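## Task

Scene 1: a wooden die sits loose on the palm, which faces up. Using this hand alone, turn the die until its orientation in the hand matches the two goal pictures. The wrist camera, its post and the arm's last link count as part of the hand. The task fails if the die touches anything else or leaves the hand. To finish, the die must rest still on the palm or fingers, clear of the wrist, camera and post. The palm must face straight up. No hand motor may read moving or overload or be building toward a shutdown; a motor dead from the start is ignored. Then end the scene. The hand is opened when you finish, and the orientation must still hold on the open hand.

## Robot and tools

Robot: one six-joint arm carrying a right hand with index, middle, ring fingers and a thumb, 16 hinge motors. The only camera is cam_wrist (616x616 fisheye), mounted at the wrist. show_instructions returns the goal pictures again.

Frames. The scene frame has its origin on the table under the arm base, +z up, +y to the left when facing along +x. The state line gives the hand point position in metres, its orientation as a quaternion end_effector_quat_wxyz, and velocities in m/s and rad/s. The hand point sits in front of the palm where a thumb-index-middle pinch would meet. Its own axes: +z runs along straight fingers toward the tips, +x crosses the palm away from the thumb, and +y points out of the palm face, which is at y = -0.062 m. Palm straight up means the hand's +y points along scene +z. A fixed mast sticks up at the wrist on the palm side (x +0.05 to +0.10, z -0.16 to -0.11, up to y = +0.06 m). Keep the object off it.

execute_actions(actions, pictures). actions holds zero or one item. An empty list only returns the state. {"rows": [...], "steps": n} runs an action of n control steps, each 1/30 s, with n at most 15 (default 15). Each row is used for one step, and the final row repeats. {"steps": n} with no rows is a wait of up to 300 steps, counted from the previous result, so your reply time eats into it. pictures is a boolean that turns images on or off.

A row is one list of 24 numbers, each in [-1, 1]:
1-6: dx, dy, dz, rx, ry, rz. This is an offset, not a pose. It is expressed in the hand point's own axes and measured from the hand point pose in the latest result that showed it. With no such result yet, or for a later call in the same reply, it is measured from where the robot is when the action starts. Scale: 1.0 = 0.6 m for dx-dz, and 1.0 = 180 degrees for the rotation vector rx, ry, rz. Every row in an action is measured from that same base pose, not added to the previous row. All zeros returns the hand to the base pose. Each step's command is clipped to 70 mm and 16 degrees from the measured pose.
7-22: absolute hinge goals, each scaled linearly between its stops. Order: index_mcp, index_abd, index_pip, index_dip, middle_mcp, middle_abd, middle_pip, middle_dip, ring_mcp, ring_abd, ring_pip, ring_dip, thumb_cmc, thumb_axl, thumb_mcp, thumb_ipl. Angles are given as (degrees at +1, degrees at -1; straight value).
- _mcp bends a finger at the knuckle toward the palm as it goes toward -1 (-18, +128; +0.75).
- _abd swings the finger sideways away from the thumb toward -1 (-60, +60; +0.00).
- _pip bends the middle hinge (-29, +108; +0.58).
- _dip bends the last hinge (-21, +117; +0.70).
- thumb_cmc toward -1 brings the thumb from flat beside the palm to in front of it (-20, +120; +0.71).
- thumb_axl rolls the thumb about its length (-27, +140; +0.68).
- thumb_mcp (-69, +109; +0.23) and thumb_ipl (-77, +108; +0.17) bend the thumb. With thumb_axl straight they curl toward +z. At thumb_axl -0.40 they curl in the thumb_cmc -1 direction.
With straight fingers the knuckles sit at z = -0.017 m and the tips reach 0.139 m beyond. Bending moves the tips toward +y.
23: current_limit. -1 gives 0 mA and +1 gives 550 mA, with a floor of 11 mA. It caps force and also hinge speed.
24: speed. The set-point moves at (speed+1)/2 x 5.9 rad/s.
The starting values are current_limit +0.4 and speed -0.6. The last values sent stay in effect.

move(target, speed): target is one 24-number row as above, with the same offset rules. It drives the hand point in a straight path, 0.5-10 s long, to that pose. The hand numbers are sent at the start. speed is in m/s, from 0.002 to 0.5, default 0.25; rotation is limited to twice that in rad/s. The arm lags behind the path and does not slow for obstacles. The result adds a move: line. It ends as done, off_target, moving, held or fault. limits=paced means the pose was clipped; limits=held means a check blocked some steps. The distance to the target is also given.

wait(seconds): from 0 to 10 s, sends nothing new.
zoom_image(camera="cam_wrist", region=[x0,y0,x1,y1]): pixel box, at most 504x504, from the latest image.
read_manual(section="licences"): licence texts only.
finished_scene(scene): 1 or 2. This is how you declare done.

Results: hand_goal lists the goals written. hand_measured lists hinge positions on the same scale. hand_current_ma lists currents; positive pushes toward -1. hand_state gives one word per motor: moving, goal, blocked or overload. hand_current_limit and hand_speed are also reported. Resending hand_goal keeps a grip; resending hand_measured relaxes it. "pose unreachable" and HELD mean the clearance check changed or dropped your command. A "Hand target" line shows where the controller is heading.

Cautions. A motor at 495 mA or more counts up seconds. At 5 s it shuts down for 10 s and then rejoins, so avoid long hard squeezes. Contact forces of 144 N on the arm, or joint torque at its load limit, cause a 10 s fault stop. The same applies to the wrist joints at 41.8 N m. Hand commands are lost during a stop. Heed any MOTOR HOT warnings. Move the hand slowly and keep the palm up so the object cannot slide off; a brief outside push may nudge it. Never let it touch the table or anything else, and knock nothing off the table. Before finishing, relax the fingers to resting goals so nothing reads moving. Check with the camera and zoom that the object lies settled in the goal orientation, since the hand is opened after you finish.

Each tool is called after "Request:" by a JSON object that holds its "api" and its "payload".

Reference images:

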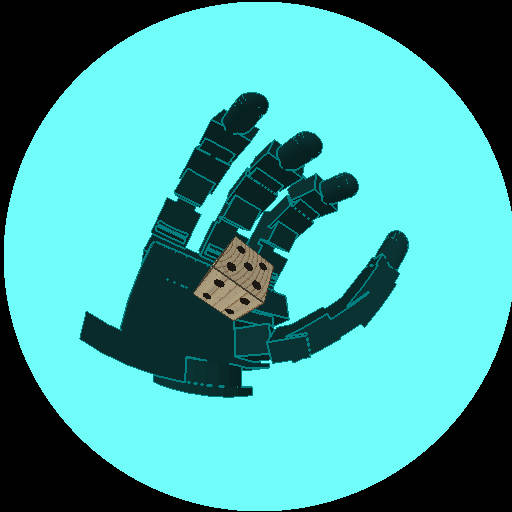

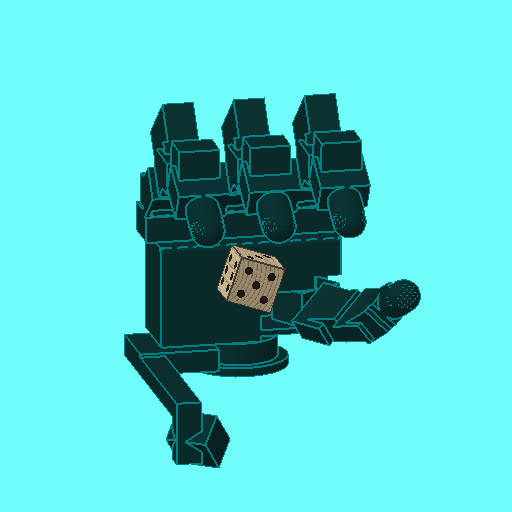

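## Session

Request:
{"api": "execute_actions", "payload": {"actions": []}}

Scene clock: 0.00 s of 4800.00 s.
end_effector_position=(+0.6960, -0.0060, +0.5759) hand_goal=(+0.046, +0.000, -0.008, +0.280, +0.046, +0.000, -0.008, +0.280, +0.046, +0.000, -0.008, +0.280, -0.104, +0.266, +0.032, -0.018) hand_measured=(+0.062, +0.000, -0.006, +0.282, +0.062, +0.000, -0.006, +0.282, +0.060, +0.000, -0.006, +0.282, -0.090, +0.270, +0.034, -0.016) hand_current_ma=(+87, +0, +13, +12, +83, +0, +15, +12, +84, +0, +13, +12, +71, +26, +13, +11) hand_state=(goal, goal, goal, goal, goal, goal, goal, goal, goal, goal, goal, goal, goal, goal, goal, goal) hand_current_limit=0.40 hand_speed=-0.60 end_effector_quat_wxyz=(+0.699, +0.706, +0.076, +0.086) end_effector_velocity=(-0.001, +0.001, -0.001) end_effector_angular_velocity=(-0.001, +0.002, +0.000)
Joint positions: [ 0.302  0.399  1.739 -1.523  1.629 -1.004]
Joint velocities: [ 0.001 -0.     0.002  0.     0.001 -0.   ]
Joint torques (N m, as the joint torque sensors report them, + toward a larger angle): no reading
Hand target: +0.696, -0.006, +0.576; +0.699, +0.706, +0.076, +0.086

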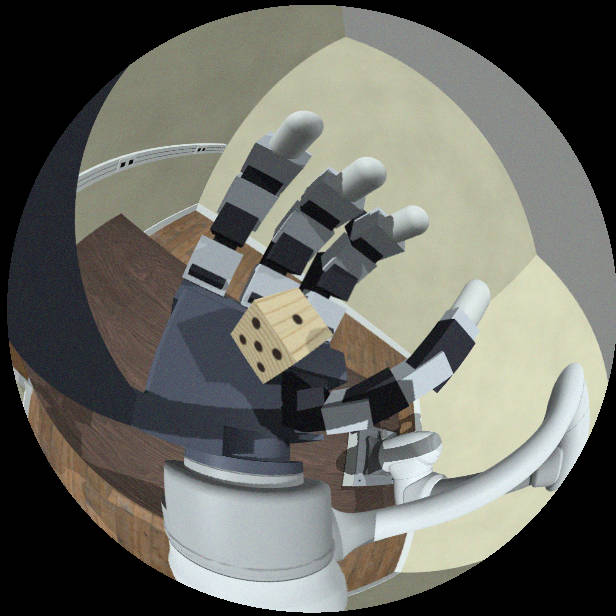

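Request:
{"api": "zoom_image", "payload": {"camera": "cam_wrist", "region": [180, 230, 380, 430]}}

Request:
{"api": "show_instructions", "payload": {}}

Region (180, 230, 380, 430) of cam_wrist's 616x616 image, scaled by 2.520, with more detail than that image has.

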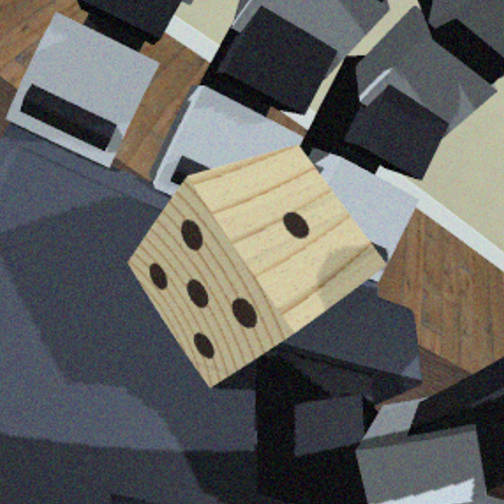

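Reference images for this scene: goal picture from the wrist camera place, goal picture looking into the palm.

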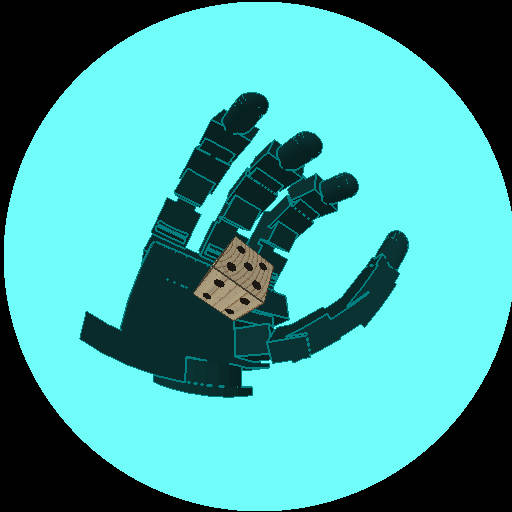

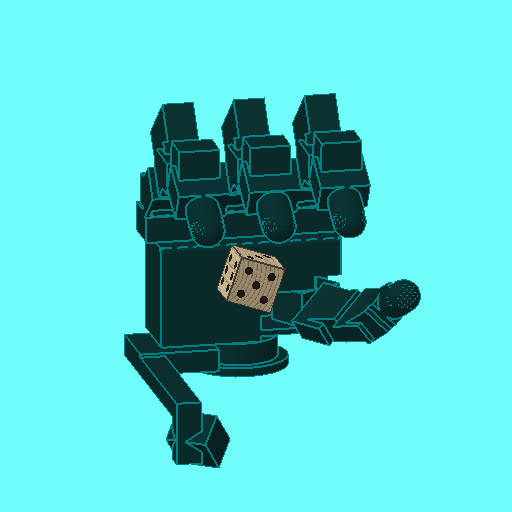

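Request:
{"api": "move", "payload": {"target": [0,0,0,0.14,0,0,-0.3,0,0.2,0.3,-0.3,0,0.2,0.3,-0.3,0,0.2,0.3,-0.104,0.266,0.032,-0.018,0.4,-0.6], "speed": 0.15}}

Scene clock: 50.87 s of 4800.00 s.
end_effector_position=(+0.6960, -0.0058, +0.5759) hand_goal=(-0.300, +0.000, +0.200, +0.300, -0.300, +0.000, +0.200, +0.300, -0.300, +0.000, +0.200, +0.300, -0.104, +0.266, +0.032, -0.018) hand_measured=(-0.290, +0.000, +0.198, +0.298, -0.290, +0.000, +0.198, +0.298, -0.292, +0.000, +0.198, +0.298, -0.092, +0.270, +0.032, -0.016) hand_current_ma=(+54, +0, -10, -16, +52, +0, -11, -16, +52, +0, -10, -16, +68, +26, +1, +9) hand_state=(goal, goal, goal, goal, goal, goal, goal, goal, goal, goal, goal, goal, goal, goal, goal, goal) hand_current_limit=0.40 hand_speed=-0.60 end_effector_quat_wxyz=(+0.529, +0.841, +0.092, +0.067) end_effector_velocity=(+0.000, +0.000, +0.000) end_effector_angular_velocity=(+0.007, +0.002, +0.001)
Joint positions: [ 0.318  0.318  1.625 -1.121  1.491 -1.198]
Joint velocities: [-0.    -0.001 -0.003  0.007 -0.001 -0.005]
Joint torques (N m, as the joint torque sensors report them, + toward a larger angle): [ -2.58 -66.71 -34.89  -0.84   1.16  -0.41]
Hand target: +0.696, -0.006, +0.576; +0.528, +0.841, +0.092, +0.067
Off the commanded pose: 0.000 m, 0 deg.
move: done

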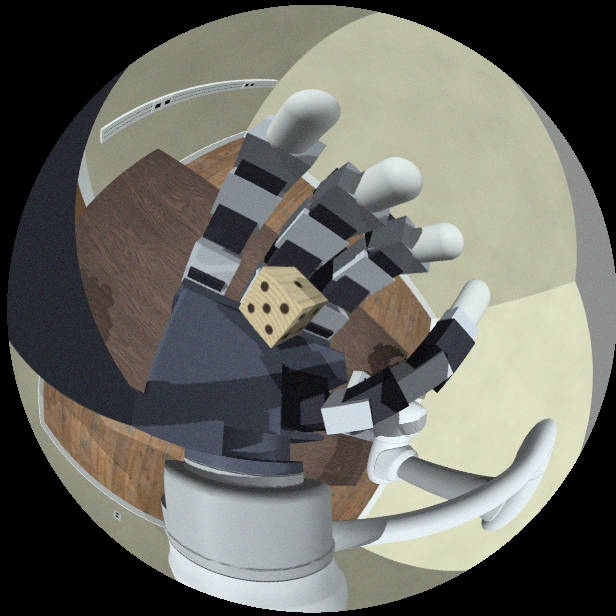

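Request:
{"api": "zoom_image", "payload": {"camera": "cam_wrist", "region": [180, 200, 380, 400]}}

Region (180, 200, 380, 400) of cam_wrist's 616x616 image, scaled by 2.520, with more detail than that image has.

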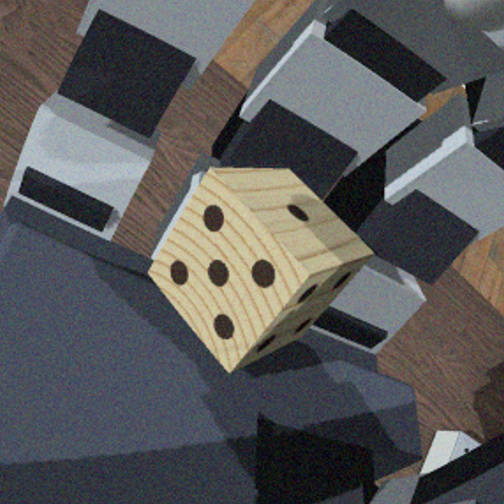

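Request:
{"api": "move", "payload": {"target": [0,0,0,0.04,0,0,-0.55,0,0.3,0.3,-0.05,0,0.1,0.3,-0.3,0,0.2,0.3,-0.104,0.266,0.032,-0.018,0.4,-0.7], "speed": 0.1}}

Request:
{"api": "zoom_image", "payload": {"camera": "cam_wrist", "region": [160, 160, 420, 420]}}

Scene clock: 69.23 s of 4800.00 s.
end_effector_position=(+0.6961, -0.0057, +0.5759) hand_goal=(-0.550, +0.000, +0.300, +0.300, -0.050, +0.000, +0.100, +0.300, -0.300, +0.000, +0.200, +0.300, -0.104, +0.266, +0.032, -0.018) hand_measured=(-0.536, +0.000, +0.298, +0.298, -0.042, +0.000, +0.106, +0.298, -0.292, +0.000, +0.198, +0.298, -0.092, +0.270, +0.032, -0.016) hand_current_ma=(+70, +0, -11, -15, +41, +0, +27, -14, +52, +0, -8, -15, +65, +26, -3, +8) hand_state=(goal, goal, goal, goal, goal, goal, goal, goal, goal, goal, goal, goal, goal, goal, goal, goal) hand_current_limit=0.40 hand_speed=-0.70 end_effector_quat_wxyz=(+0.475, +0.873, +0.096, +0.061) end_effector_velocity=(+0.000, +0.000, -0.000) end_effector_angular_velocity=(+0.006, +0.002, +0.001)
Joint positions: [ 0.309  0.299  1.589 -1.001  1.469 -1.261]
Joint velocities: [-0.    -0.001 -0.002  0.006 -0.002 -0.004]
Joint torques (N m, as the joint torque sensors report them, + toward a larger angle): [ -1.79 -68.89 -35.97   0.43   0.69  -0.21]
Hand target: +0.696, -0.006, +0.576; +0.475, +0.873, +0.096, +0.061
Off the commanded pose: 0.000 m, 0 deg.
move: done

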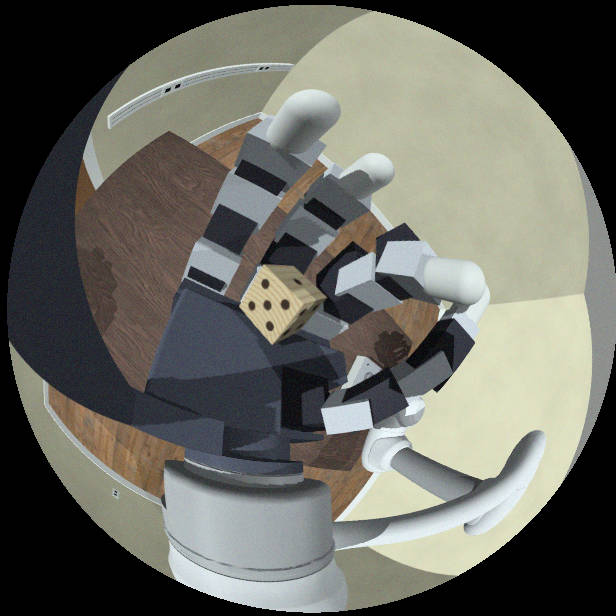

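Region (160, 160, 420, 420) of cam_wrist's 616x616 image, scaled by 1.938, with more detail than that image has.

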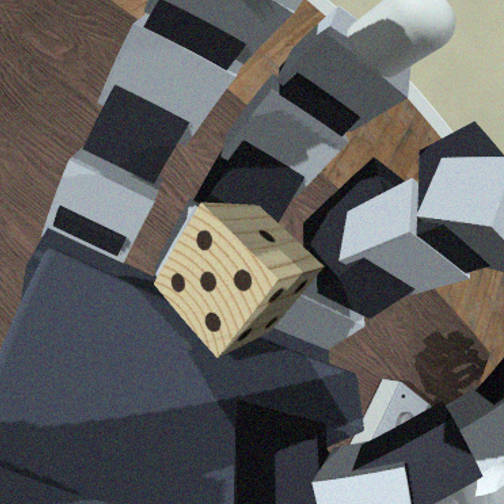

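Request:
{"api": "move", "payload": {"target": [0,0,0,0.12,0,0,-0.3,0,0.1,0.3,-0.05,0,0.0,0.3,-0.2,0,0.1,0.3,-0.104,0.266,0.032,-0.018,0.4,-0.7], "speed": 0.1}}

Request:
{"api": "zoom_image", "payload": {"camera": "cam_wrist", "region": [160, 160, 420, 420]}}

Scene clock: 76.70 s of 4800.00 s.
end_effector_position=(+0.6961, -0.0056, +0.5760) hand_goal=(-0.300, +0.000, +0.100, +0.300, -0.050, +0.000, +0.000, +0.300, -0.200, +0.000, +0.100, +0.300, -0.104, +0.266, +0.032, -0.018) hand_measured=(-0.292, +0.000, +0.104, +0.298, -0.042, +0.000, +0.006, +0.298, -0.192, +0.000, +0.106, +0.298, -0.094, +0.270, +0.030, -0.018) hand_current_ma=(+47, +0, +24, -14, +48, +0, +32, -13, +46, +0, +28, -13, +49, +26, -11, +7) hand_state=(goal, goal, goal, goal, goal, goal, goal, goal, goal, goal, goal, goal, goal, goal, goal, goal) hand_current_limit=0.40 hand_speed=-0.70 end_effector_quat_wxyz=(+0.303, +0.946, +0.106, +0.042) end_effector_velocity=(-0.000, +0.000, -0.000) end_effector_angular_velocity=(+0.006, +0.002, +0.000)
Joint positions: [ 0.251  0.258  1.476 -0.626  1.454 -1.456]
Joint velocities: [-0.001 -0.    -0.001  0.007  0.001 -0.003]
Joint torques (N m, as the joint torque sensors report them, + toward a larger angle): [ -0.66 -63.34 -37.67   2.16   0.52  -0.21]
Hand target: +0.696, -0.006, +0.576; +0.303, +0.946, +0.106, +0.042
Off the commanded pose: 0.000 m, 0 deg.
move: done

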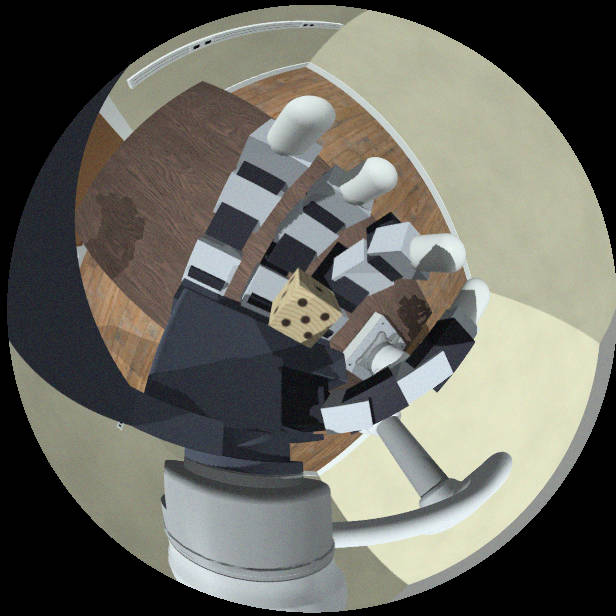

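Region (160, 160, 420, 420) of cam_wrist's 616x616 image, scaled by 1.938, with more detail than that image has.

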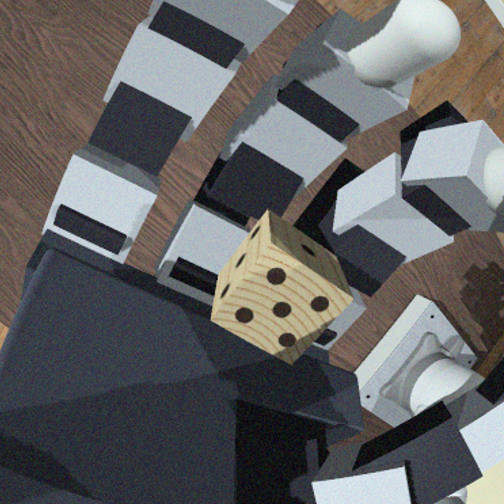

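Request:
{"api": "move", "payload": {"target": [0,0,0,0.03,0,-0.02,0.0,0,0.0,0.3,0.06,0,0.0,0.3,0,0,0.0,0.3,-0.104,0.266,0.032,-0.018,0.4,-0.85], "speed": 0.1}}

Request:
{"api": "zoom_image", "payload": {"camera": "cam_wrist", "region": [160, 160, 420, 420]}}

Scene clock: 85.60 s of 4800.00 s.
end_effector_position=(+0.6961, -0.0056, +0.5760) hand_goal=(+0.000, +0.000, +0.000, +0.300, +0.060, +0.000, +0.000, +0.300, +0.000, +0.000, +0.000, +0.300, -0.104, +0.266, +0.032, -0.018) hand_measured=(+0.010, +0.000, +0.006, +0.298, +0.070, +0.000, +0.006, +0.298, +0.008, +0.000, +0.008, +0.298, -0.096, +0.270, +0.030, -0.018) hand_current_ma=(+52, +0, +36, -12, +51, +0, +32, -12, +48, +0, +39, -13, +41, +26, -13, +6) hand_state=(goal, goal, goal, goal, goal, goal, goal, goal, goal, goal, goal, goal, goal, goal, goal, goal) hand_current_limit=0.40 hand_speed=-0.85 end_effector_quat_wxyz=(+0.260, +0.956, +0.138, +0.028) end_effector_velocity=(+0.000, -0.001, +0.000) end_effector_angular_velocity=(-0.000, -0.000, -0.001)
Joint positions: [ 0.23   0.245  1.459 -0.531  1.463 -1.563]
Joint velocities: [-0.002 -0.    -0.    -0.     0.    -0.001]
Joint torques (N m, as the joint torque sensors report them, + toward a larger angle): [ -2.07 -64.15 -38.58   2.28   0.32  -0.16]
Hand target: +0.696, -0.006, +0.576; +0.259, +0.956, +0.138, +0.028
Off the commanded pose: 0.000 m, 0 deg.
move: done

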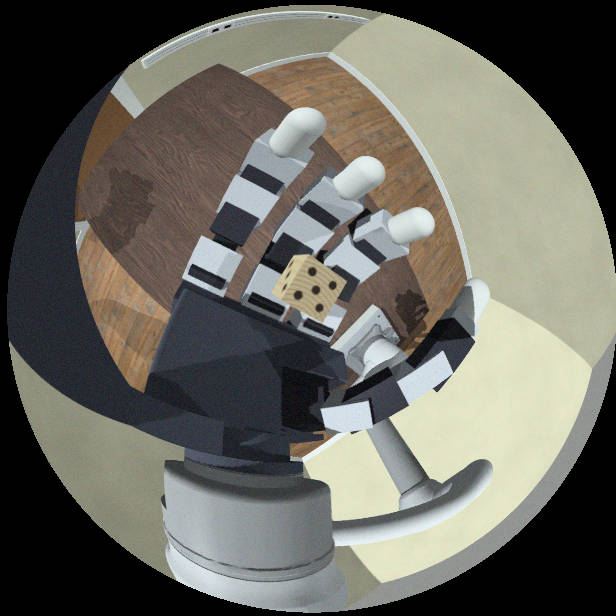

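Region (160, 160, 420, 420) of cam_wrist's 616x616 image, scaled by 1.938, with more detail than that image has.

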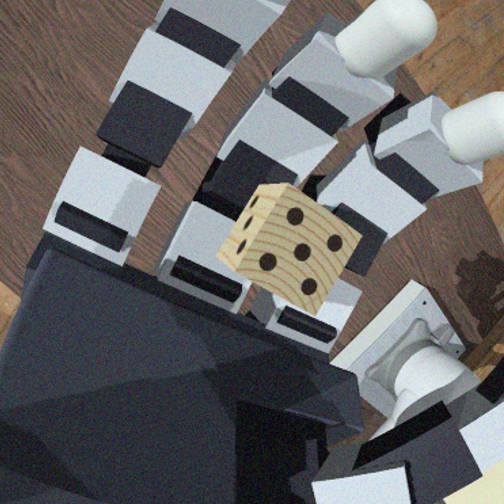

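Request:
{"api": "move", "payload": {"target": [0,0,0,-0.19,0,0,0.4,0,0.0,0.3,0.42,0,0.0,0.3,0.4,0,0.0,0.3,-0.104,0.266,0.032,-0.018,0.4,-0.94], "speed": 0.1}}

Request:
{"api": "zoom_image", "payload": {"camera": "cam_wrist", "region": [160, 160, 420, 420]}}

Scene clock: 95.67 s of 4800.00 s.
end_effector_position=(+0.6961, -0.0058, +0.5759) hand_goal=(+0.400, +0.000, +0.000, +0.300, +0.420, +0.000, +0.000, +0.300, +0.400, +0.000, +0.000, +0.300, -0.104, +0.266, +0.032, -0.018) hand_measured=(+0.410, +0.000, +0.006, +0.298, +0.430, +0.000, +0.006, +0.298, +0.408, +0.000, +0.008, +0.298, -0.096, +0.270, +0.030, -0.018) hand_current_ma=(+52, +0, +36, -12, +51, +0, +32, -12, +48, +0, +39, -13, +39, +26, -13, +6) hand_state=(goal, goal, goal, goal, goal, goal, goal, goal, goal, goal, goal, goal, goal, goal, goal, goal) hand_current_limit=0.40 hand_speed=-0.94 end_effector_quat_wxyz=(+0.529, +0.837, +0.124, +0.067) end_effector_velocity=(-0.000, -0.000, +0.000) end_effector_angular_velocity=(-0.006, -0.001, -0.002)
Joint positions: [ 0.321  0.299  1.652 -1.132  1.459 -1.242]
Joint velocities: [-0.     0.001  0.002 -0.006  0.003  0.003]
Joint torques (N m, as the joint torque sensors report them, + toward a larger angle): [ -1.39 -65.47 -33.56  -0.54   0.89   0.29]
Hand target: +0.696, -0.006, +0.576; +0.529, +0.837, +0.124, +0.067
Off the commanded pose: 0.000 m, 0 deg.
move: done

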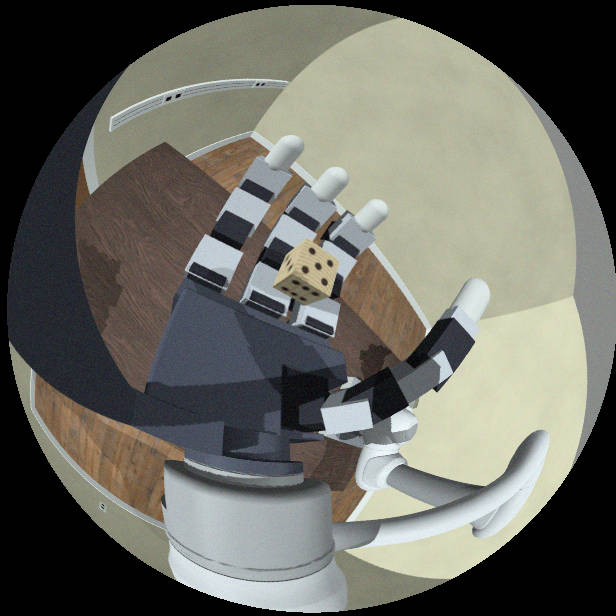

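Region (160, 160, 420, 420) of cam_wrist's 616x616 image, scaled by 1.938, with more detail than that image has.

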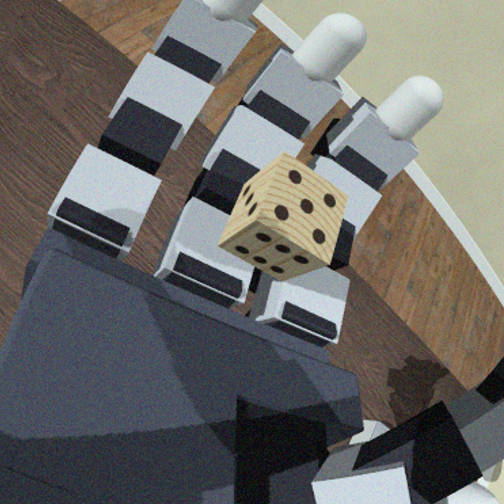

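Request:
{"api": "move", "payload": {"target": [0,0,0,-0.14,0,0,0.32,0,-0.1,0.3,0.42,0,0.1,0.3,0.4,0,0.0,0.3,-0.104,0.266,0.032,-0.018,0.4,-0.9], "speed": 0.1}}

Request:
{"api": "zoom_image", "payload": {"camera": "cam_wrist", "region": [160, 160, 420, 420]}}

Scene clock: 106.03 s of 4800.00 s.
end_effector_position=(+0.6960, -0.0060, +0.5759) hand_goal=(+0.320, +0.000, -0.100, +0.300, +0.420, +0.000, +0.100, +0.300, +0.400, +0.000, +0.000, +0.300, -0.104, +0.266, +0.032, -0.018) hand_measured=(+0.342, +0.000, -0.096, +0.298, +0.430, +0.000, +0.100, +0.298, +0.408, +0.000, +0.006, +0.298, -0.096, +0.270, +0.030, -0.018) hand_current_ma=(+118, +0, +22, -12, +51, +0, -1, -12, +48, +0, +29, -13, +39, +26, -13, +6) hand_state=(blocked, goal, goal, goal, goal, goal, goal, goal, goal, goal, goal, goal, goal, goal, goal, goal) hand_current_limit=0.40 hand_speed=-0.90 end_effector_quat_wxyz=(+0.698, +0.702, +0.106, +0.092) end_effector_velocity=(-0.000, +0.000, -0.000) end_effector_angular_velocity=(-0.006, -0.001, -0.001)
Joint positions: [ 0.304  0.378  1.772 -1.549  1.587 -1.027]
Joint velocities: [-0.001  0.001  0.001 -0.005  0.003  0.002]
Joint torques (N m, as the joint torque sensors report them, + toward a larger angle): [ -1.88 -67.15 -30.45  -2.09   1.5   -0.02]
Hand target: +0.696, -0.006, +0.576; +0.699, +0.702, +0.106, +0.092
Off the commanded pose: 0.000 m, 0 deg.
move: done

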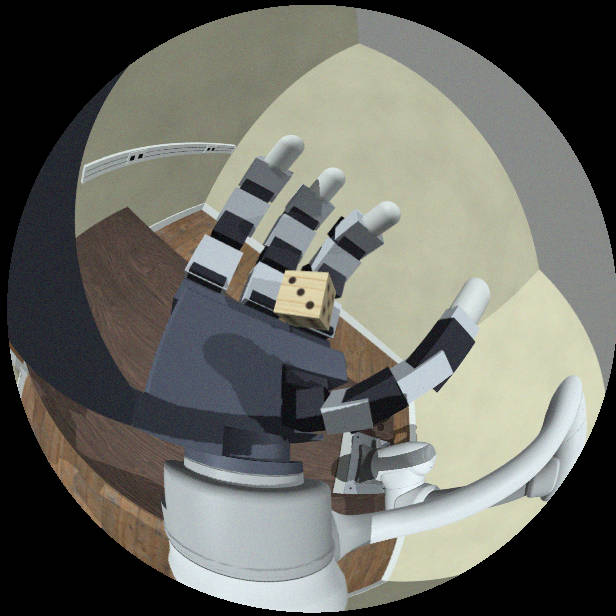

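Region (160, 160, 420, 420) of cam_wrist's 616x616 image, scaled by 1.938, with more detail than that image has.

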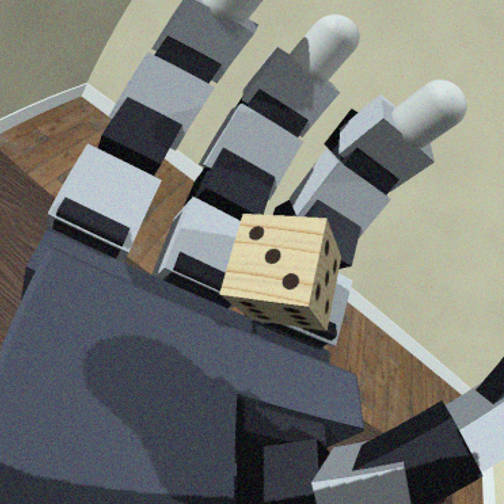

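Request:
{"api": "move", "payload": {"target": [0,0,0,0.03,0,-0.04,0.25,0,-0.1,0.3,0.6,0,0.1,0.3,0.4,0,0.0,0.3,-0.104,0.266,0.032,-0.018,0.4,-0.9], "speed": 0.1}}

Request:
{"api": "zoom_image", "payload": {"camera": "cam_wrist", "region": [160, 160, 420, 420]}}

Scene clock: 118.70 s of 4800.00 s.
end_effector_position=(+0.6960, -0.0059, +0.5759) hand_goal=(+0.250, +0.000, -0.100, +0.300, +0.600, +0.000, +0.100, +0.300, +0.400, +0.000, +0.000, +0.300, -0.104, +0.266, +0.032, -0.018) hand_measured=(+0.272, +0.000, -0.096, +0.298, +0.608, +0.000, +0.100, +0.298, +0.408, +0.000, +0.006, +0.298, -0.096, +0.270, +0.030, -0.018) hand_current_ma=(+113, +0, +20, -12, +47, +0, -1, -12, +48, +0, +29, -13, +39, +26, -13, +6) hand_state=(blocked, goal, goal, goal, goal, goal, goal, goal, goal, goal, goal, goal, goal, goal, goal, goal) hand_current_limit=0.40 hand_speed=-0.90 end_effector_quat_wxyz=(+0.669, +0.726, +0.154, +0.043) end_effector_velocity=(-0.000, -0.000, -0.000) end_effector_angular_velocity=(+0.002, +0.005, -0.001)
Joint positions: [ 0.315  0.348  1.77  -1.46   1.556 -1.185]
Joint velocities: [ 0.    -0.001 -0.     0.003 -0.001 -0.005]
Joint torques (N m, as the joint torque sensors report them, + toward a larger angle): [ -0.79 -66.83 -31.76  -1.68   1.32  -0.2 ]
Hand target: +0.696, -0.006, +0.576; +0.669, +0.726, +0.154, +0.043
Off the commanded pose: 0.000 m, 0 deg.
move: done

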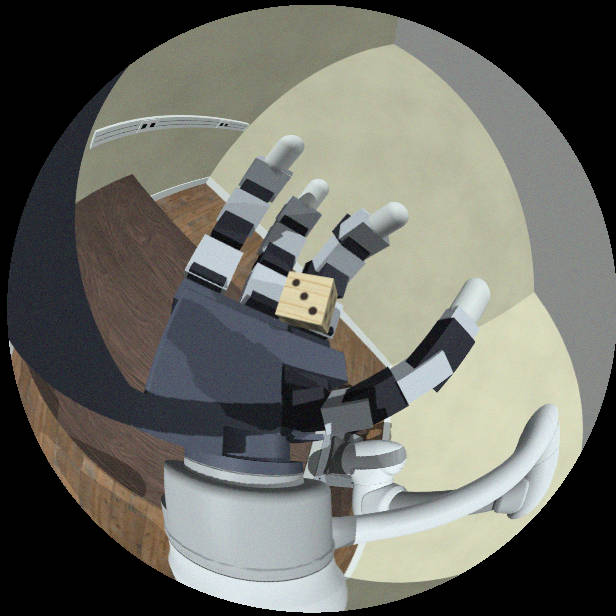

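Region (160, 160, 420, 420) of cam_wrist's 616x616 image, scaled by 1.938, with more detail than that image has.

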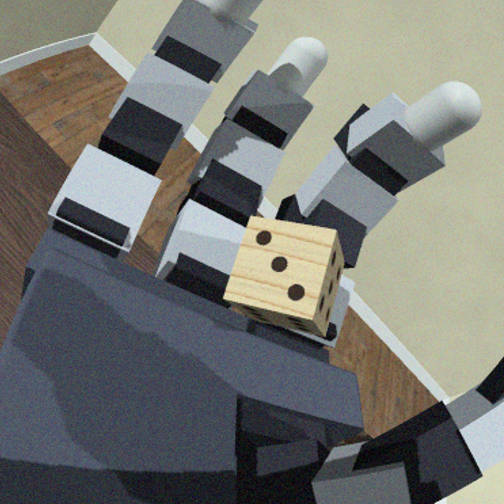

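Request:
{"api": "move", "payload": {"target": [0,0,0,-0.03,0,-0.04,0.0,0,-0.1,0.3,0.5,0,0.1,0.3,0.2,0,0.0,0.3,-0.2,0.266,0.032,-0.018,0.4,-0.9], "speed": 0.1}}

Request:
{"api": "zoom_image", "payload": {"camera": "cam_wrist", "region": [160, 160, 420, 420]}}

Scene clock: 128.57 s of 4800.00 s.
end_effector_position=(+0.6960, -0.0060, +0.5759) hand_goal=(+0.000, +0.000, -0.100, +0.300, +0.500, +0.000, +0.100, +0.300, +0.200, +0.000, +0.000, +0.300, -0.200, +0.266, +0.032, -0.018) hand_measured=(+0.014, +0.000, -0.098, +0.298, +0.524, +0.000, +0.100, +0.298, +0.218, +0.000, +0.004, +0.298, -0.196, +0.268, +0.030, -0.018) hand_current_ma=(+77, +0, +11, -12, +131, +0, -1, -12, +102, +0, +21, -13, +26, +19, -13, +6) hand_state=(goal, goal, goal, goal, blocked, goal, goal, goal, goal, goal, goal, goal, goal, goal, goal, goal) hand_current_limit=0.40 hand_speed=-0.90 end_effector_quat_wxyz=(+0.704, +0.682, +0.197, +0.008) end_effector_velocity=(+0.000, +0.001, +0.000) end_effector_angular_velocity=(+0.000, -0.000, +0.003)
Joint positions: [ 0.306  0.345  1.824 -1.554  1.577 -1.259]
Joint velocities: [ 0.001 -0.     0.    -0.001 -0.001  0.   ]
Joint torques (N m, as the joint torque sensors report them, + toward a larger angle): [ -1.5  -66.08 -30.2   -2.02   1.49  -0.08]
Hand target: +0.696, -0.006, +0.576; +0.704, +0.682, +0.197, +0.008
Off the commanded pose: 0.000 m, 0 deg.
move: done

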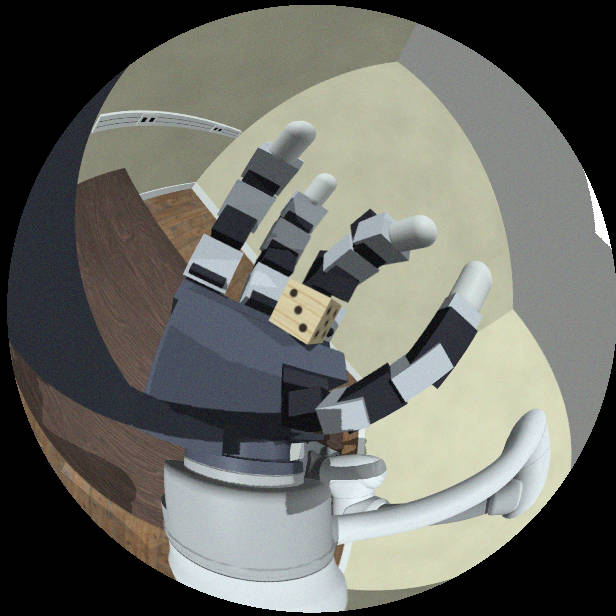

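Region (160, 160, 420, 420) of cam_wrist's 616x616 image, scaled by 1.938, with more detail than that image has.

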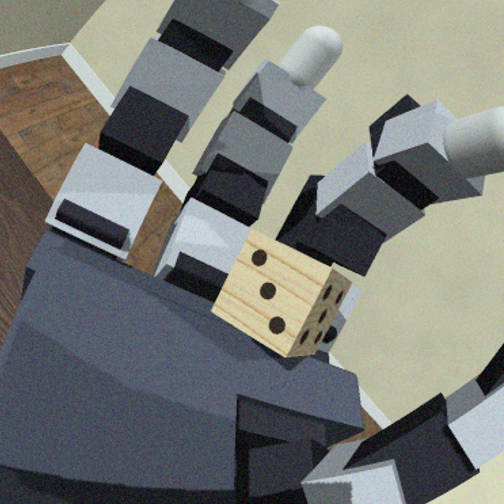

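Request:
{"api": "move", "payload": {"target": [0,0,0,-0.03,0,0.0,-0.35,0,0.1,0.3,0.3,0,0.1,0.3,0.0,0,0.0,0.3,-0.2,0.266,0.032,-0.018,0.4,-0.85], "speed": 0.1}}

Request:
{"api": "zoom_image", "payload": {"camera": "cam_wrist", "region": [160, 160, 420, 420]}}

Scene clock: 139.20 s of 4800.00 s.
end_effector_position=(+0.6960, -0.0060, +0.5759) hand_goal=(-0.350, +0.000, +0.100, +0.300, +0.300, +0.000, +0.100, +0.300, +0.000, +0.000, +0.000, +0.300, -0.200, +0.266, +0.032, -0.018) hand_measured=(-0.346, +0.000, +0.096, +0.298, +0.320, +0.000, +0.100, +0.298, +0.012, +0.000, +0.002, +0.298, -0.196, +0.268, +0.030, -0.018) hand_current_ma=(+17, +0, -24, -12, +107, +0, -1, -12, +67, +0, +12, -13, +25, +17, -13, +6) hand_state=(goal, goal, goal, goal, goal, goal, goal, goal, goal, goal, goal, goal, goal, goal, goal, goal) hand_current_limit=0.40 hand_speed=-0.85 end_effector_quat_wxyz=(+0.735, +0.648, +0.197, +0.018) end_effector_velocity=(+0.000, +0.001, -0.000) end_effector_angular_velocity=(+0.001, -0.000, +0.001)
Joint positions: [ 0.292  0.358  1.855 -1.65   1.598 -1.217]
Joint velocities: [ 0.002 -0.    -0.     0.001 -0.     0.   ]
Joint torques (N m, as the joint torque sensors report them, + toward a larger angle): [ -1.14 -66.84 -28.16  -2.1    1.67  -0.05]
Hand target: +0.696, -0.006, +0.576; +0.735, +0.648, +0.197, +0.018
Off the commanded pose: 0.000 m, 0 deg.
move: done

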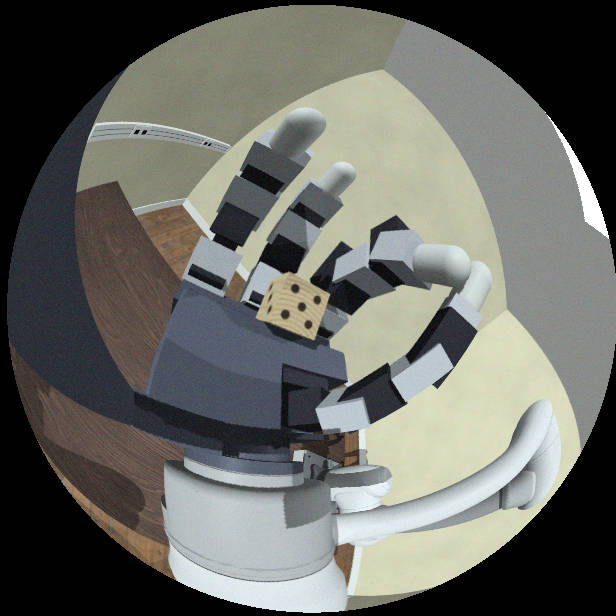

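Region (160, 160, 420, 420) of cam_wrist's 616x616 image, scaled by 1.938, with more detail than that image has.

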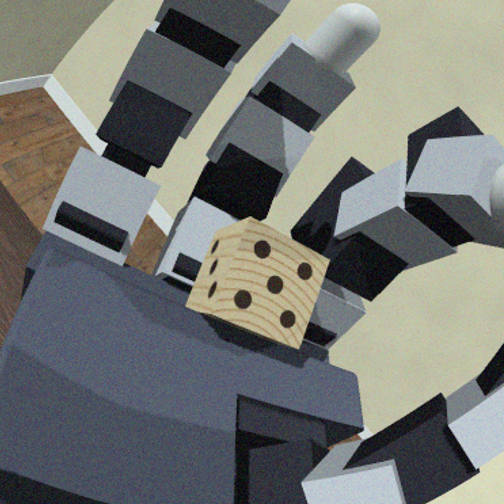

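Request:
{"api": "move", "payload": {"target": [0,0,0,0.22,0,0.04,0.2,0,0.0,0.3,0.25,0,0.0,0.3,0.2,0,0.0,0.3,-0.2,0.266,0.032,-0.018,0.4,-0.9], "speed": 0.12}}

Request:
{"api": "zoom_image", "payload": {"camera": "cam_wrist", "region": [160, 160, 420, 420]}}

Scene clock: 165.53 s of 4800.00 s.
end_effector_position=(+0.6961, -0.0057, +0.5759) hand_goal=(+0.200, +0.000, +0.000, +0.300, +0.250, +0.000, +0.000, +0.300, +0.200, +0.000, +0.000, +0.300, -0.200, +0.266, +0.032, -0.018) hand_measured=(+0.208, +0.000, +0.002, +0.298, +0.270, +0.000, +0.006, +0.298, +0.208, +0.000, +0.002, +0.298, -0.196, +0.268, +0.030, -0.018) hand_current_ma=(+48, +0, +8, -12, +104, +0, +25, -12, +46, +0, +11, -13, +25, +17, -13, +6) hand_state=(goal, goal, goal, goal, goal, goal, goal, goal, goal, goal, goal, goal, goal, goal, goal, goal) hand_current_limit=0.40 hand_speed=-0.90 end_effector_quat_wxyz=(+0.470, +0.870, +0.150, -0.005) end_effector_velocity=(-0.000, +0.001, +0.000) end_effector_angular_velocity=(+0.006, +0.000, -0.001)
Joint positions: [ 0.308  0.301  1.581 -0.962  1.526 -1.427]
Joint velocities: [ 0.    -0.    -0.004  0.006  0.001 -0.002]
Joint torques (N m, as the joint torque sensors report them, + toward a larger angle): [ -1.98 -67.44 -35.76   0.41   0.83   0.2 ]
Hand target: +0.696, -0.006, +0.576; +0.470, +0.870, +0.150, -0.005
Off the commanded pose: 0.000 m, 0 deg.
move: done

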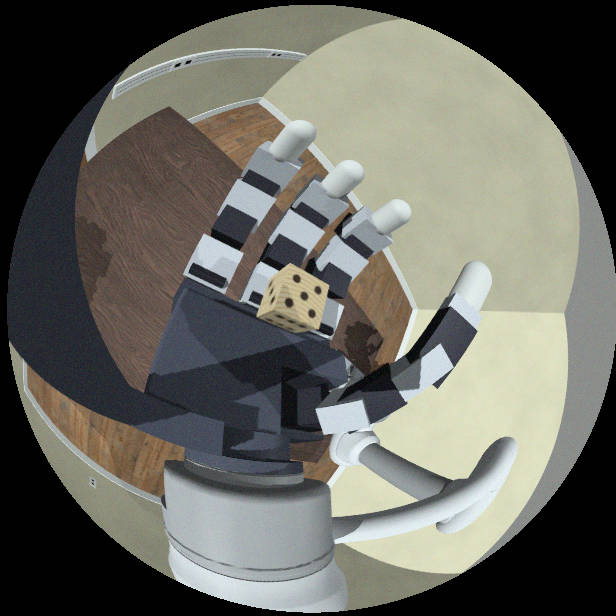

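Region (160, 160, 420, 420) of cam_wrist's 616x616 image, scaled by 1.938, with more detail than that image has.

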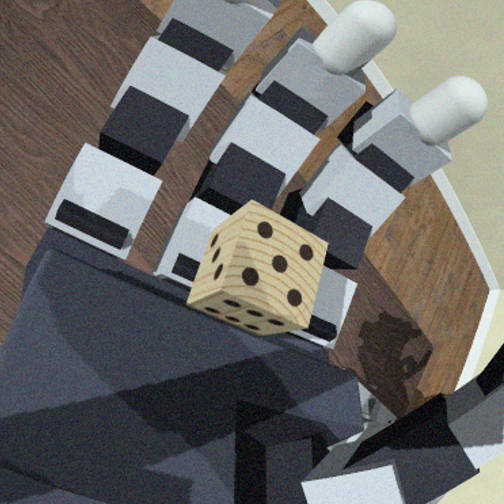

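Request:
{"api": "move", "payload": {"target": [0,0,0,-0.17,0,0.025,0.7,0,0.1,0.3,0.7,0,0.1,0.3,0.7,0,0.1,0.3,-0.2,0.266,0.032,-0.018,0.4,-0.92], "speed": 0.1}}

Request:
{"api": "zoom_image", "payload": {"camera": "cam_wrist", "region": [160, 160, 420, 420]}}

Scene clock: 174.60 s of 4800.00 s.
end_effector_position=(+0.6960, -0.0059, +0.5759) hand_goal=(+0.700, +0.000, +0.100, +0.300, +0.700, +0.000, +0.100, +0.300, +0.700, +0.000, +0.100, +0.300, -0.200, +0.266, +0.032, -0.018) hand_measured=(+0.710, +0.000, +0.100, +0.298, +0.708, +0.000, +0.100, +0.298, +0.708, +0.000, +0.100, +0.298, -0.196, +0.268, +0.030, -0.018) hand_current_ma=(+51, +0, +0, -12, +48, +0, +1, -12, +48, +0, +0, -12, +25, +17, -13, +6) hand_state=(goal, goal, goal, goal, goal, goal, goal, goal, goal, goal, goal, goal, goal, goal, goal, goal) hand_current_limit=0.40 hand_speed=-0.92 end_effector_quat_wxyz=(+0.682, +0.720, +0.113, +0.053) end_effector_velocity=(+0.000, +0.001, +0.001) end_effector_angular_velocity=(-0.006, -0.003, +0.001)
Joint positions: [ 0.309  0.377  1.746 -1.475  1.604 -1.109]
Joint velocities: [ 0.     0.001  0.001 -0.006  0.002  0.003]
Joint torques (N m, as the joint torque sensors report them, + toward a larger angle): [ -0.97 -70.83 -31.32  -1.77   1.8   -0.36]
Hand target: +0.696, -0.006, +0.576; +0.683, +0.720, +0.113, +0.053
Off the commanded pose: 0.000 m, 0 deg.
move: done

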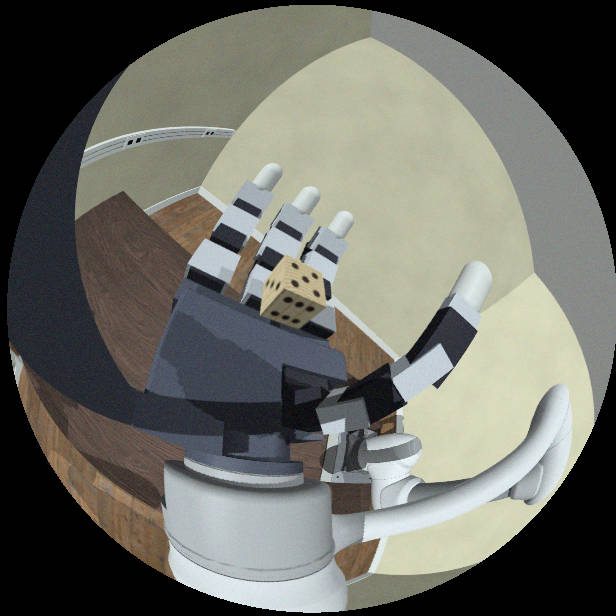

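Region (160, 160, 420, 420) of cam_wrist's 616x616 image, scaled by 1.938, with more detail than that image has.

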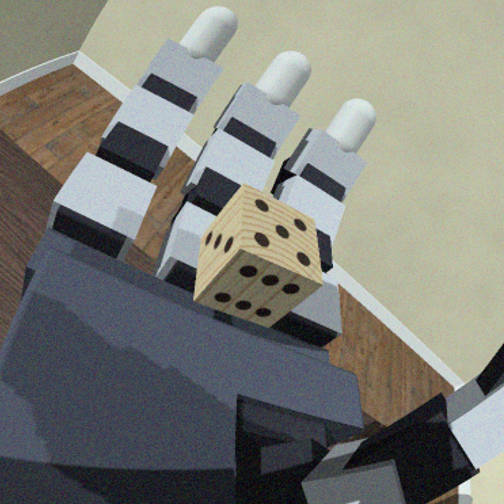

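Request:
{"api": "move", "payload": {"target": [0,0,0,-0.09,0,0,0.7,0,-0.3,0.3,0.75,0,-0.3,0.3,0.7,0,0.1,0.3,-0.2,0.266,0.032,-0.018,0.4,-0.85], "speed": 0.08}}

Request:
{"api": "zoom_image", "payload": {"camera": "cam_wrist", "region": [160, 160, 420, 420]}}

Scene clock: 183.93 s of 4800.00 s.
end_effector_position=(+0.6960, -0.0060, +0.5759) hand_goal=(+0.700, +0.000, -0.300, +0.300, +0.750, +0.000, -0.300, +0.300, +0.700, +0.000, +0.100, +0.300, -0.200, +0.266, +0.032, -0.018) hand_measured=(+0.710, +0.000, -0.296, +0.298, +0.758, +0.000, -0.294, +0.298, +0.708, +0.000, +0.100, +0.298, -0.196, +0.268, +0.030, -0.018) hand_current_ma=(+52, +0, +22, -12, +47, +0, +27, -12, +49, +0, +0, -12, +25, +17, -13, +6) hand_state=(goal, goal, goal, goal, goal, goal, goal, goal, goal, goal, goal, goal, goal, goal, goal, goal) hand_current_limit=0.40 hand_speed=-0.85 end_effector_quat_wxyz=(+0.777, +0.617, +0.104, +0.069) end_effector_velocity=(-0.000, -0.000, -0.000) end_effector_angular_velocity=(-0.007, -0.002, -0.001)
Joint positions: [ 0.267  0.429  1.815 -1.736  1.713 -1.007]
Joint velocities: [-0.002  0.001  0.002 -0.006  0.004  0.003]
Joint torques (N m, as the joint torque sensors report them, + toward a larger angle): [ -1.11 -71.81 -28.2   -2.35   1.55  -0.22]
Hand target: +0.696, -0.006, +0.576; +0.777, +0.617, +0.104, +0.069
Off the commanded pose: 0.000 m, 0 deg.
move: done

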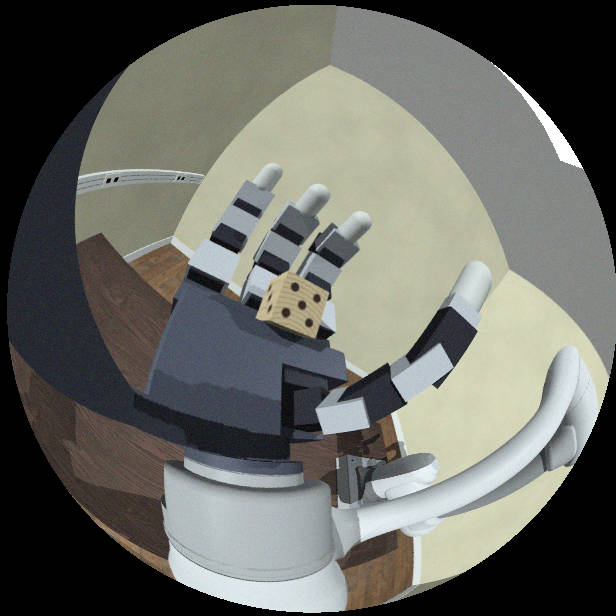

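Region (160, 160, 420, 420) of cam_wrist's 616x616 image, scaled by 1.938, with more detail than that image has.

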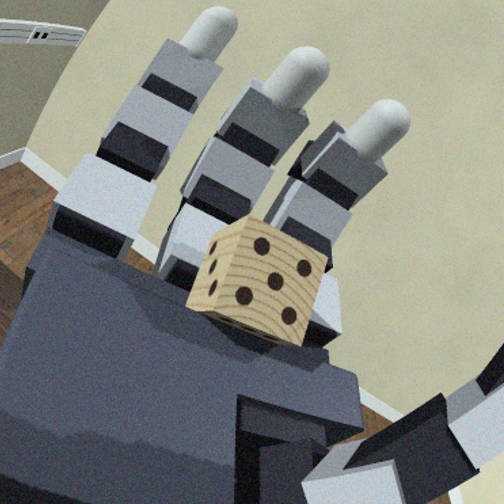

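Request:
{"api": "move", "payload": {"target": [0,0,0,0.31,0,0,0.35,0,-0.1,0.3,0.35,0,-0.1,0.3,0.35,0,-0.1,0.3,-0.2,0.266,0.032,-0.018,0.4,-0.92], "speed": 0.15}}

Request:
{"api": "zoom_image", "payload": {"camera": "cam_wrist", "region": [160, 160, 420, 420]}}

Scene clock: 202.40 s of 4800.00 s.
end_effector_position=(+0.6961, -0.0056, +0.5760) hand_goal=(+0.350, +0.000, -0.100, +0.300, +0.350, +0.000, -0.100, +0.300, +0.350, +0.000, -0.100, +0.300, -0.200, +0.266, +0.032, -0.018) hand_measured=(+0.376, +0.000, -0.100, +0.298, +0.374, +0.000, -0.100, +0.298, +0.372, +0.000, -0.094, +0.298, -0.196, +0.268, +0.030, -0.018) hand_current_ma=(+138, +0, +0, -12, +134, +0, +0, -12, +132, +0, +32, -12, +25, +17, -13, +6) hand_state=(blocked, goal, goal, goal, blocked, goal, goal, goal, blocked, goal, goal, goal, goal, goal, goal, goal) hand_current_limit=0.40 hand_speed=-0.92 end_effector_quat_wxyz=(+0.398, +0.909, +0.124, +0.012) end_effector_velocity=(-0.000, -0.000, -0.001) end_effector_angular_velocity=(+0.009, +0.003, -0.002)
Joint positions: [ 0.287  0.289  1.522 -0.812  1.507 -1.43 ]
Joint velocities: [-0.002 -0.001 -0.002  0.009  0.001 -0.004]
Joint torques (N m, as the joint torque sensors report them, + toward a larger angle): [ -0.47 -66.92 -37.06   0.87   0.72  -0.05]
Hand target: +0.696, -0.006, +0.576; +0.398, +0.909, +0.124, +0.012
Off the commanded pose: 0.000 m, 0 deg.
move: done

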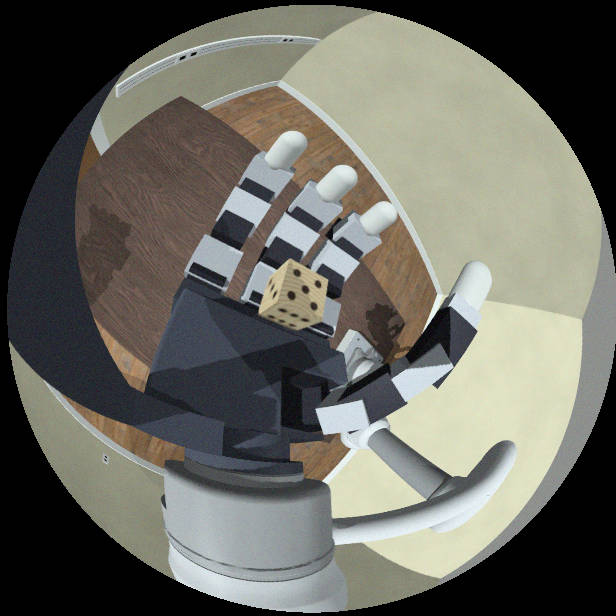

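Region (160, 160, 420, 420) of cam_wrist's 616x616 image, scaled by 1.938, with more detail than that image has.

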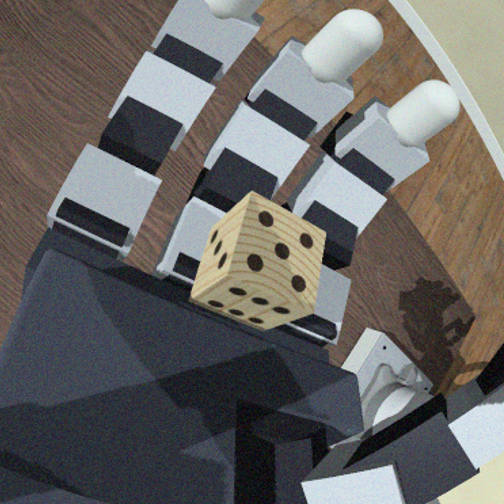

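Request:
{"api": "move", "payload": {"target": [0,0,0,0,0,0,0.5,0,-0.7,0.3,0.5,0,0.35,-0.5,0.45,0,0.2,-0.3,-0.2,0.266,0.032,-0.018,0.4,-0.88], "speed": 0.15}}

Request:
{"api": "zoom_image", "payload": {"camera": "cam_wrist", "region": [160, 160, 420, 420]}}

Scene clock: 215.40 s of 4800.00 s.
end_effector_position=(+0.6961, -0.0056, +0.5760) hand_goal=(+0.500, +0.000, -0.700, +0.300, +0.500, +0.000, +0.350, -0.500, +0.450, +0.000, +0.200, -0.300, -0.200, +0.266, +0.032, -0.018) hand_measured=(+0.508, +0.000, -0.694, +0.298, +0.508, +0.000, +0.350, -0.498, +0.458, +0.000, +0.200, -0.298, -0.196, +0.268, +0.030, -0.018) hand_current_ma=(+44, +0, +30, -12, +48, +0, +1, +16, +45, +0, +1, +16, +25, +17, -13, +6) hand_state=(goal, goal, goal, goal, goal, goal, goal, goal, goal, goal, goal, goal, goal, goal, goal, goal) hand_current_limit=0.40 hand_speed=-0.88 end_effector_quat_wxyz=(+0.398, +0.909, +0.124, +0.012) end_effector_velocity=(-0.000, +0.000, -0.001) end_effector_angular_velocity=(-0.000, +0.001, +0.000)
Joint positions: [ 0.287  0.289  1.522 -0.812  1.507 -1.43 ]
Joint velocities: [ 0.     0.     0.002 -0.    -0.001  0.001]
Joint torques (N m, as the joint torque sensors report them, + toward a larger angle): [ -2.29 -65.37 -37.13   1.21   0.64  -0.29]
Hand target: +0.696, -0.006, +0.576; +0.398, +0.909, +0.124, +0.012
Off the commanded pose: 0.000 m, 0 deg.
move: done

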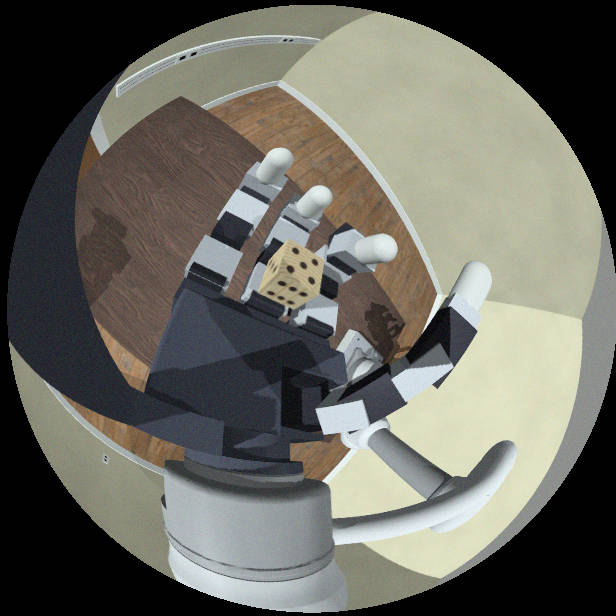

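Region (160, 160, 420, 420) of cam_wrist's 616x616 image, scaled by 1.938, with more detail than that image has.

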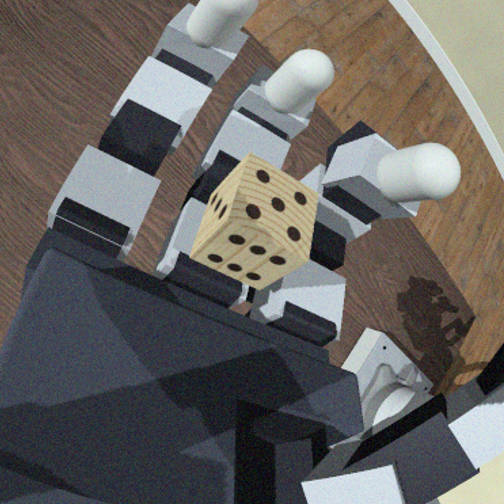

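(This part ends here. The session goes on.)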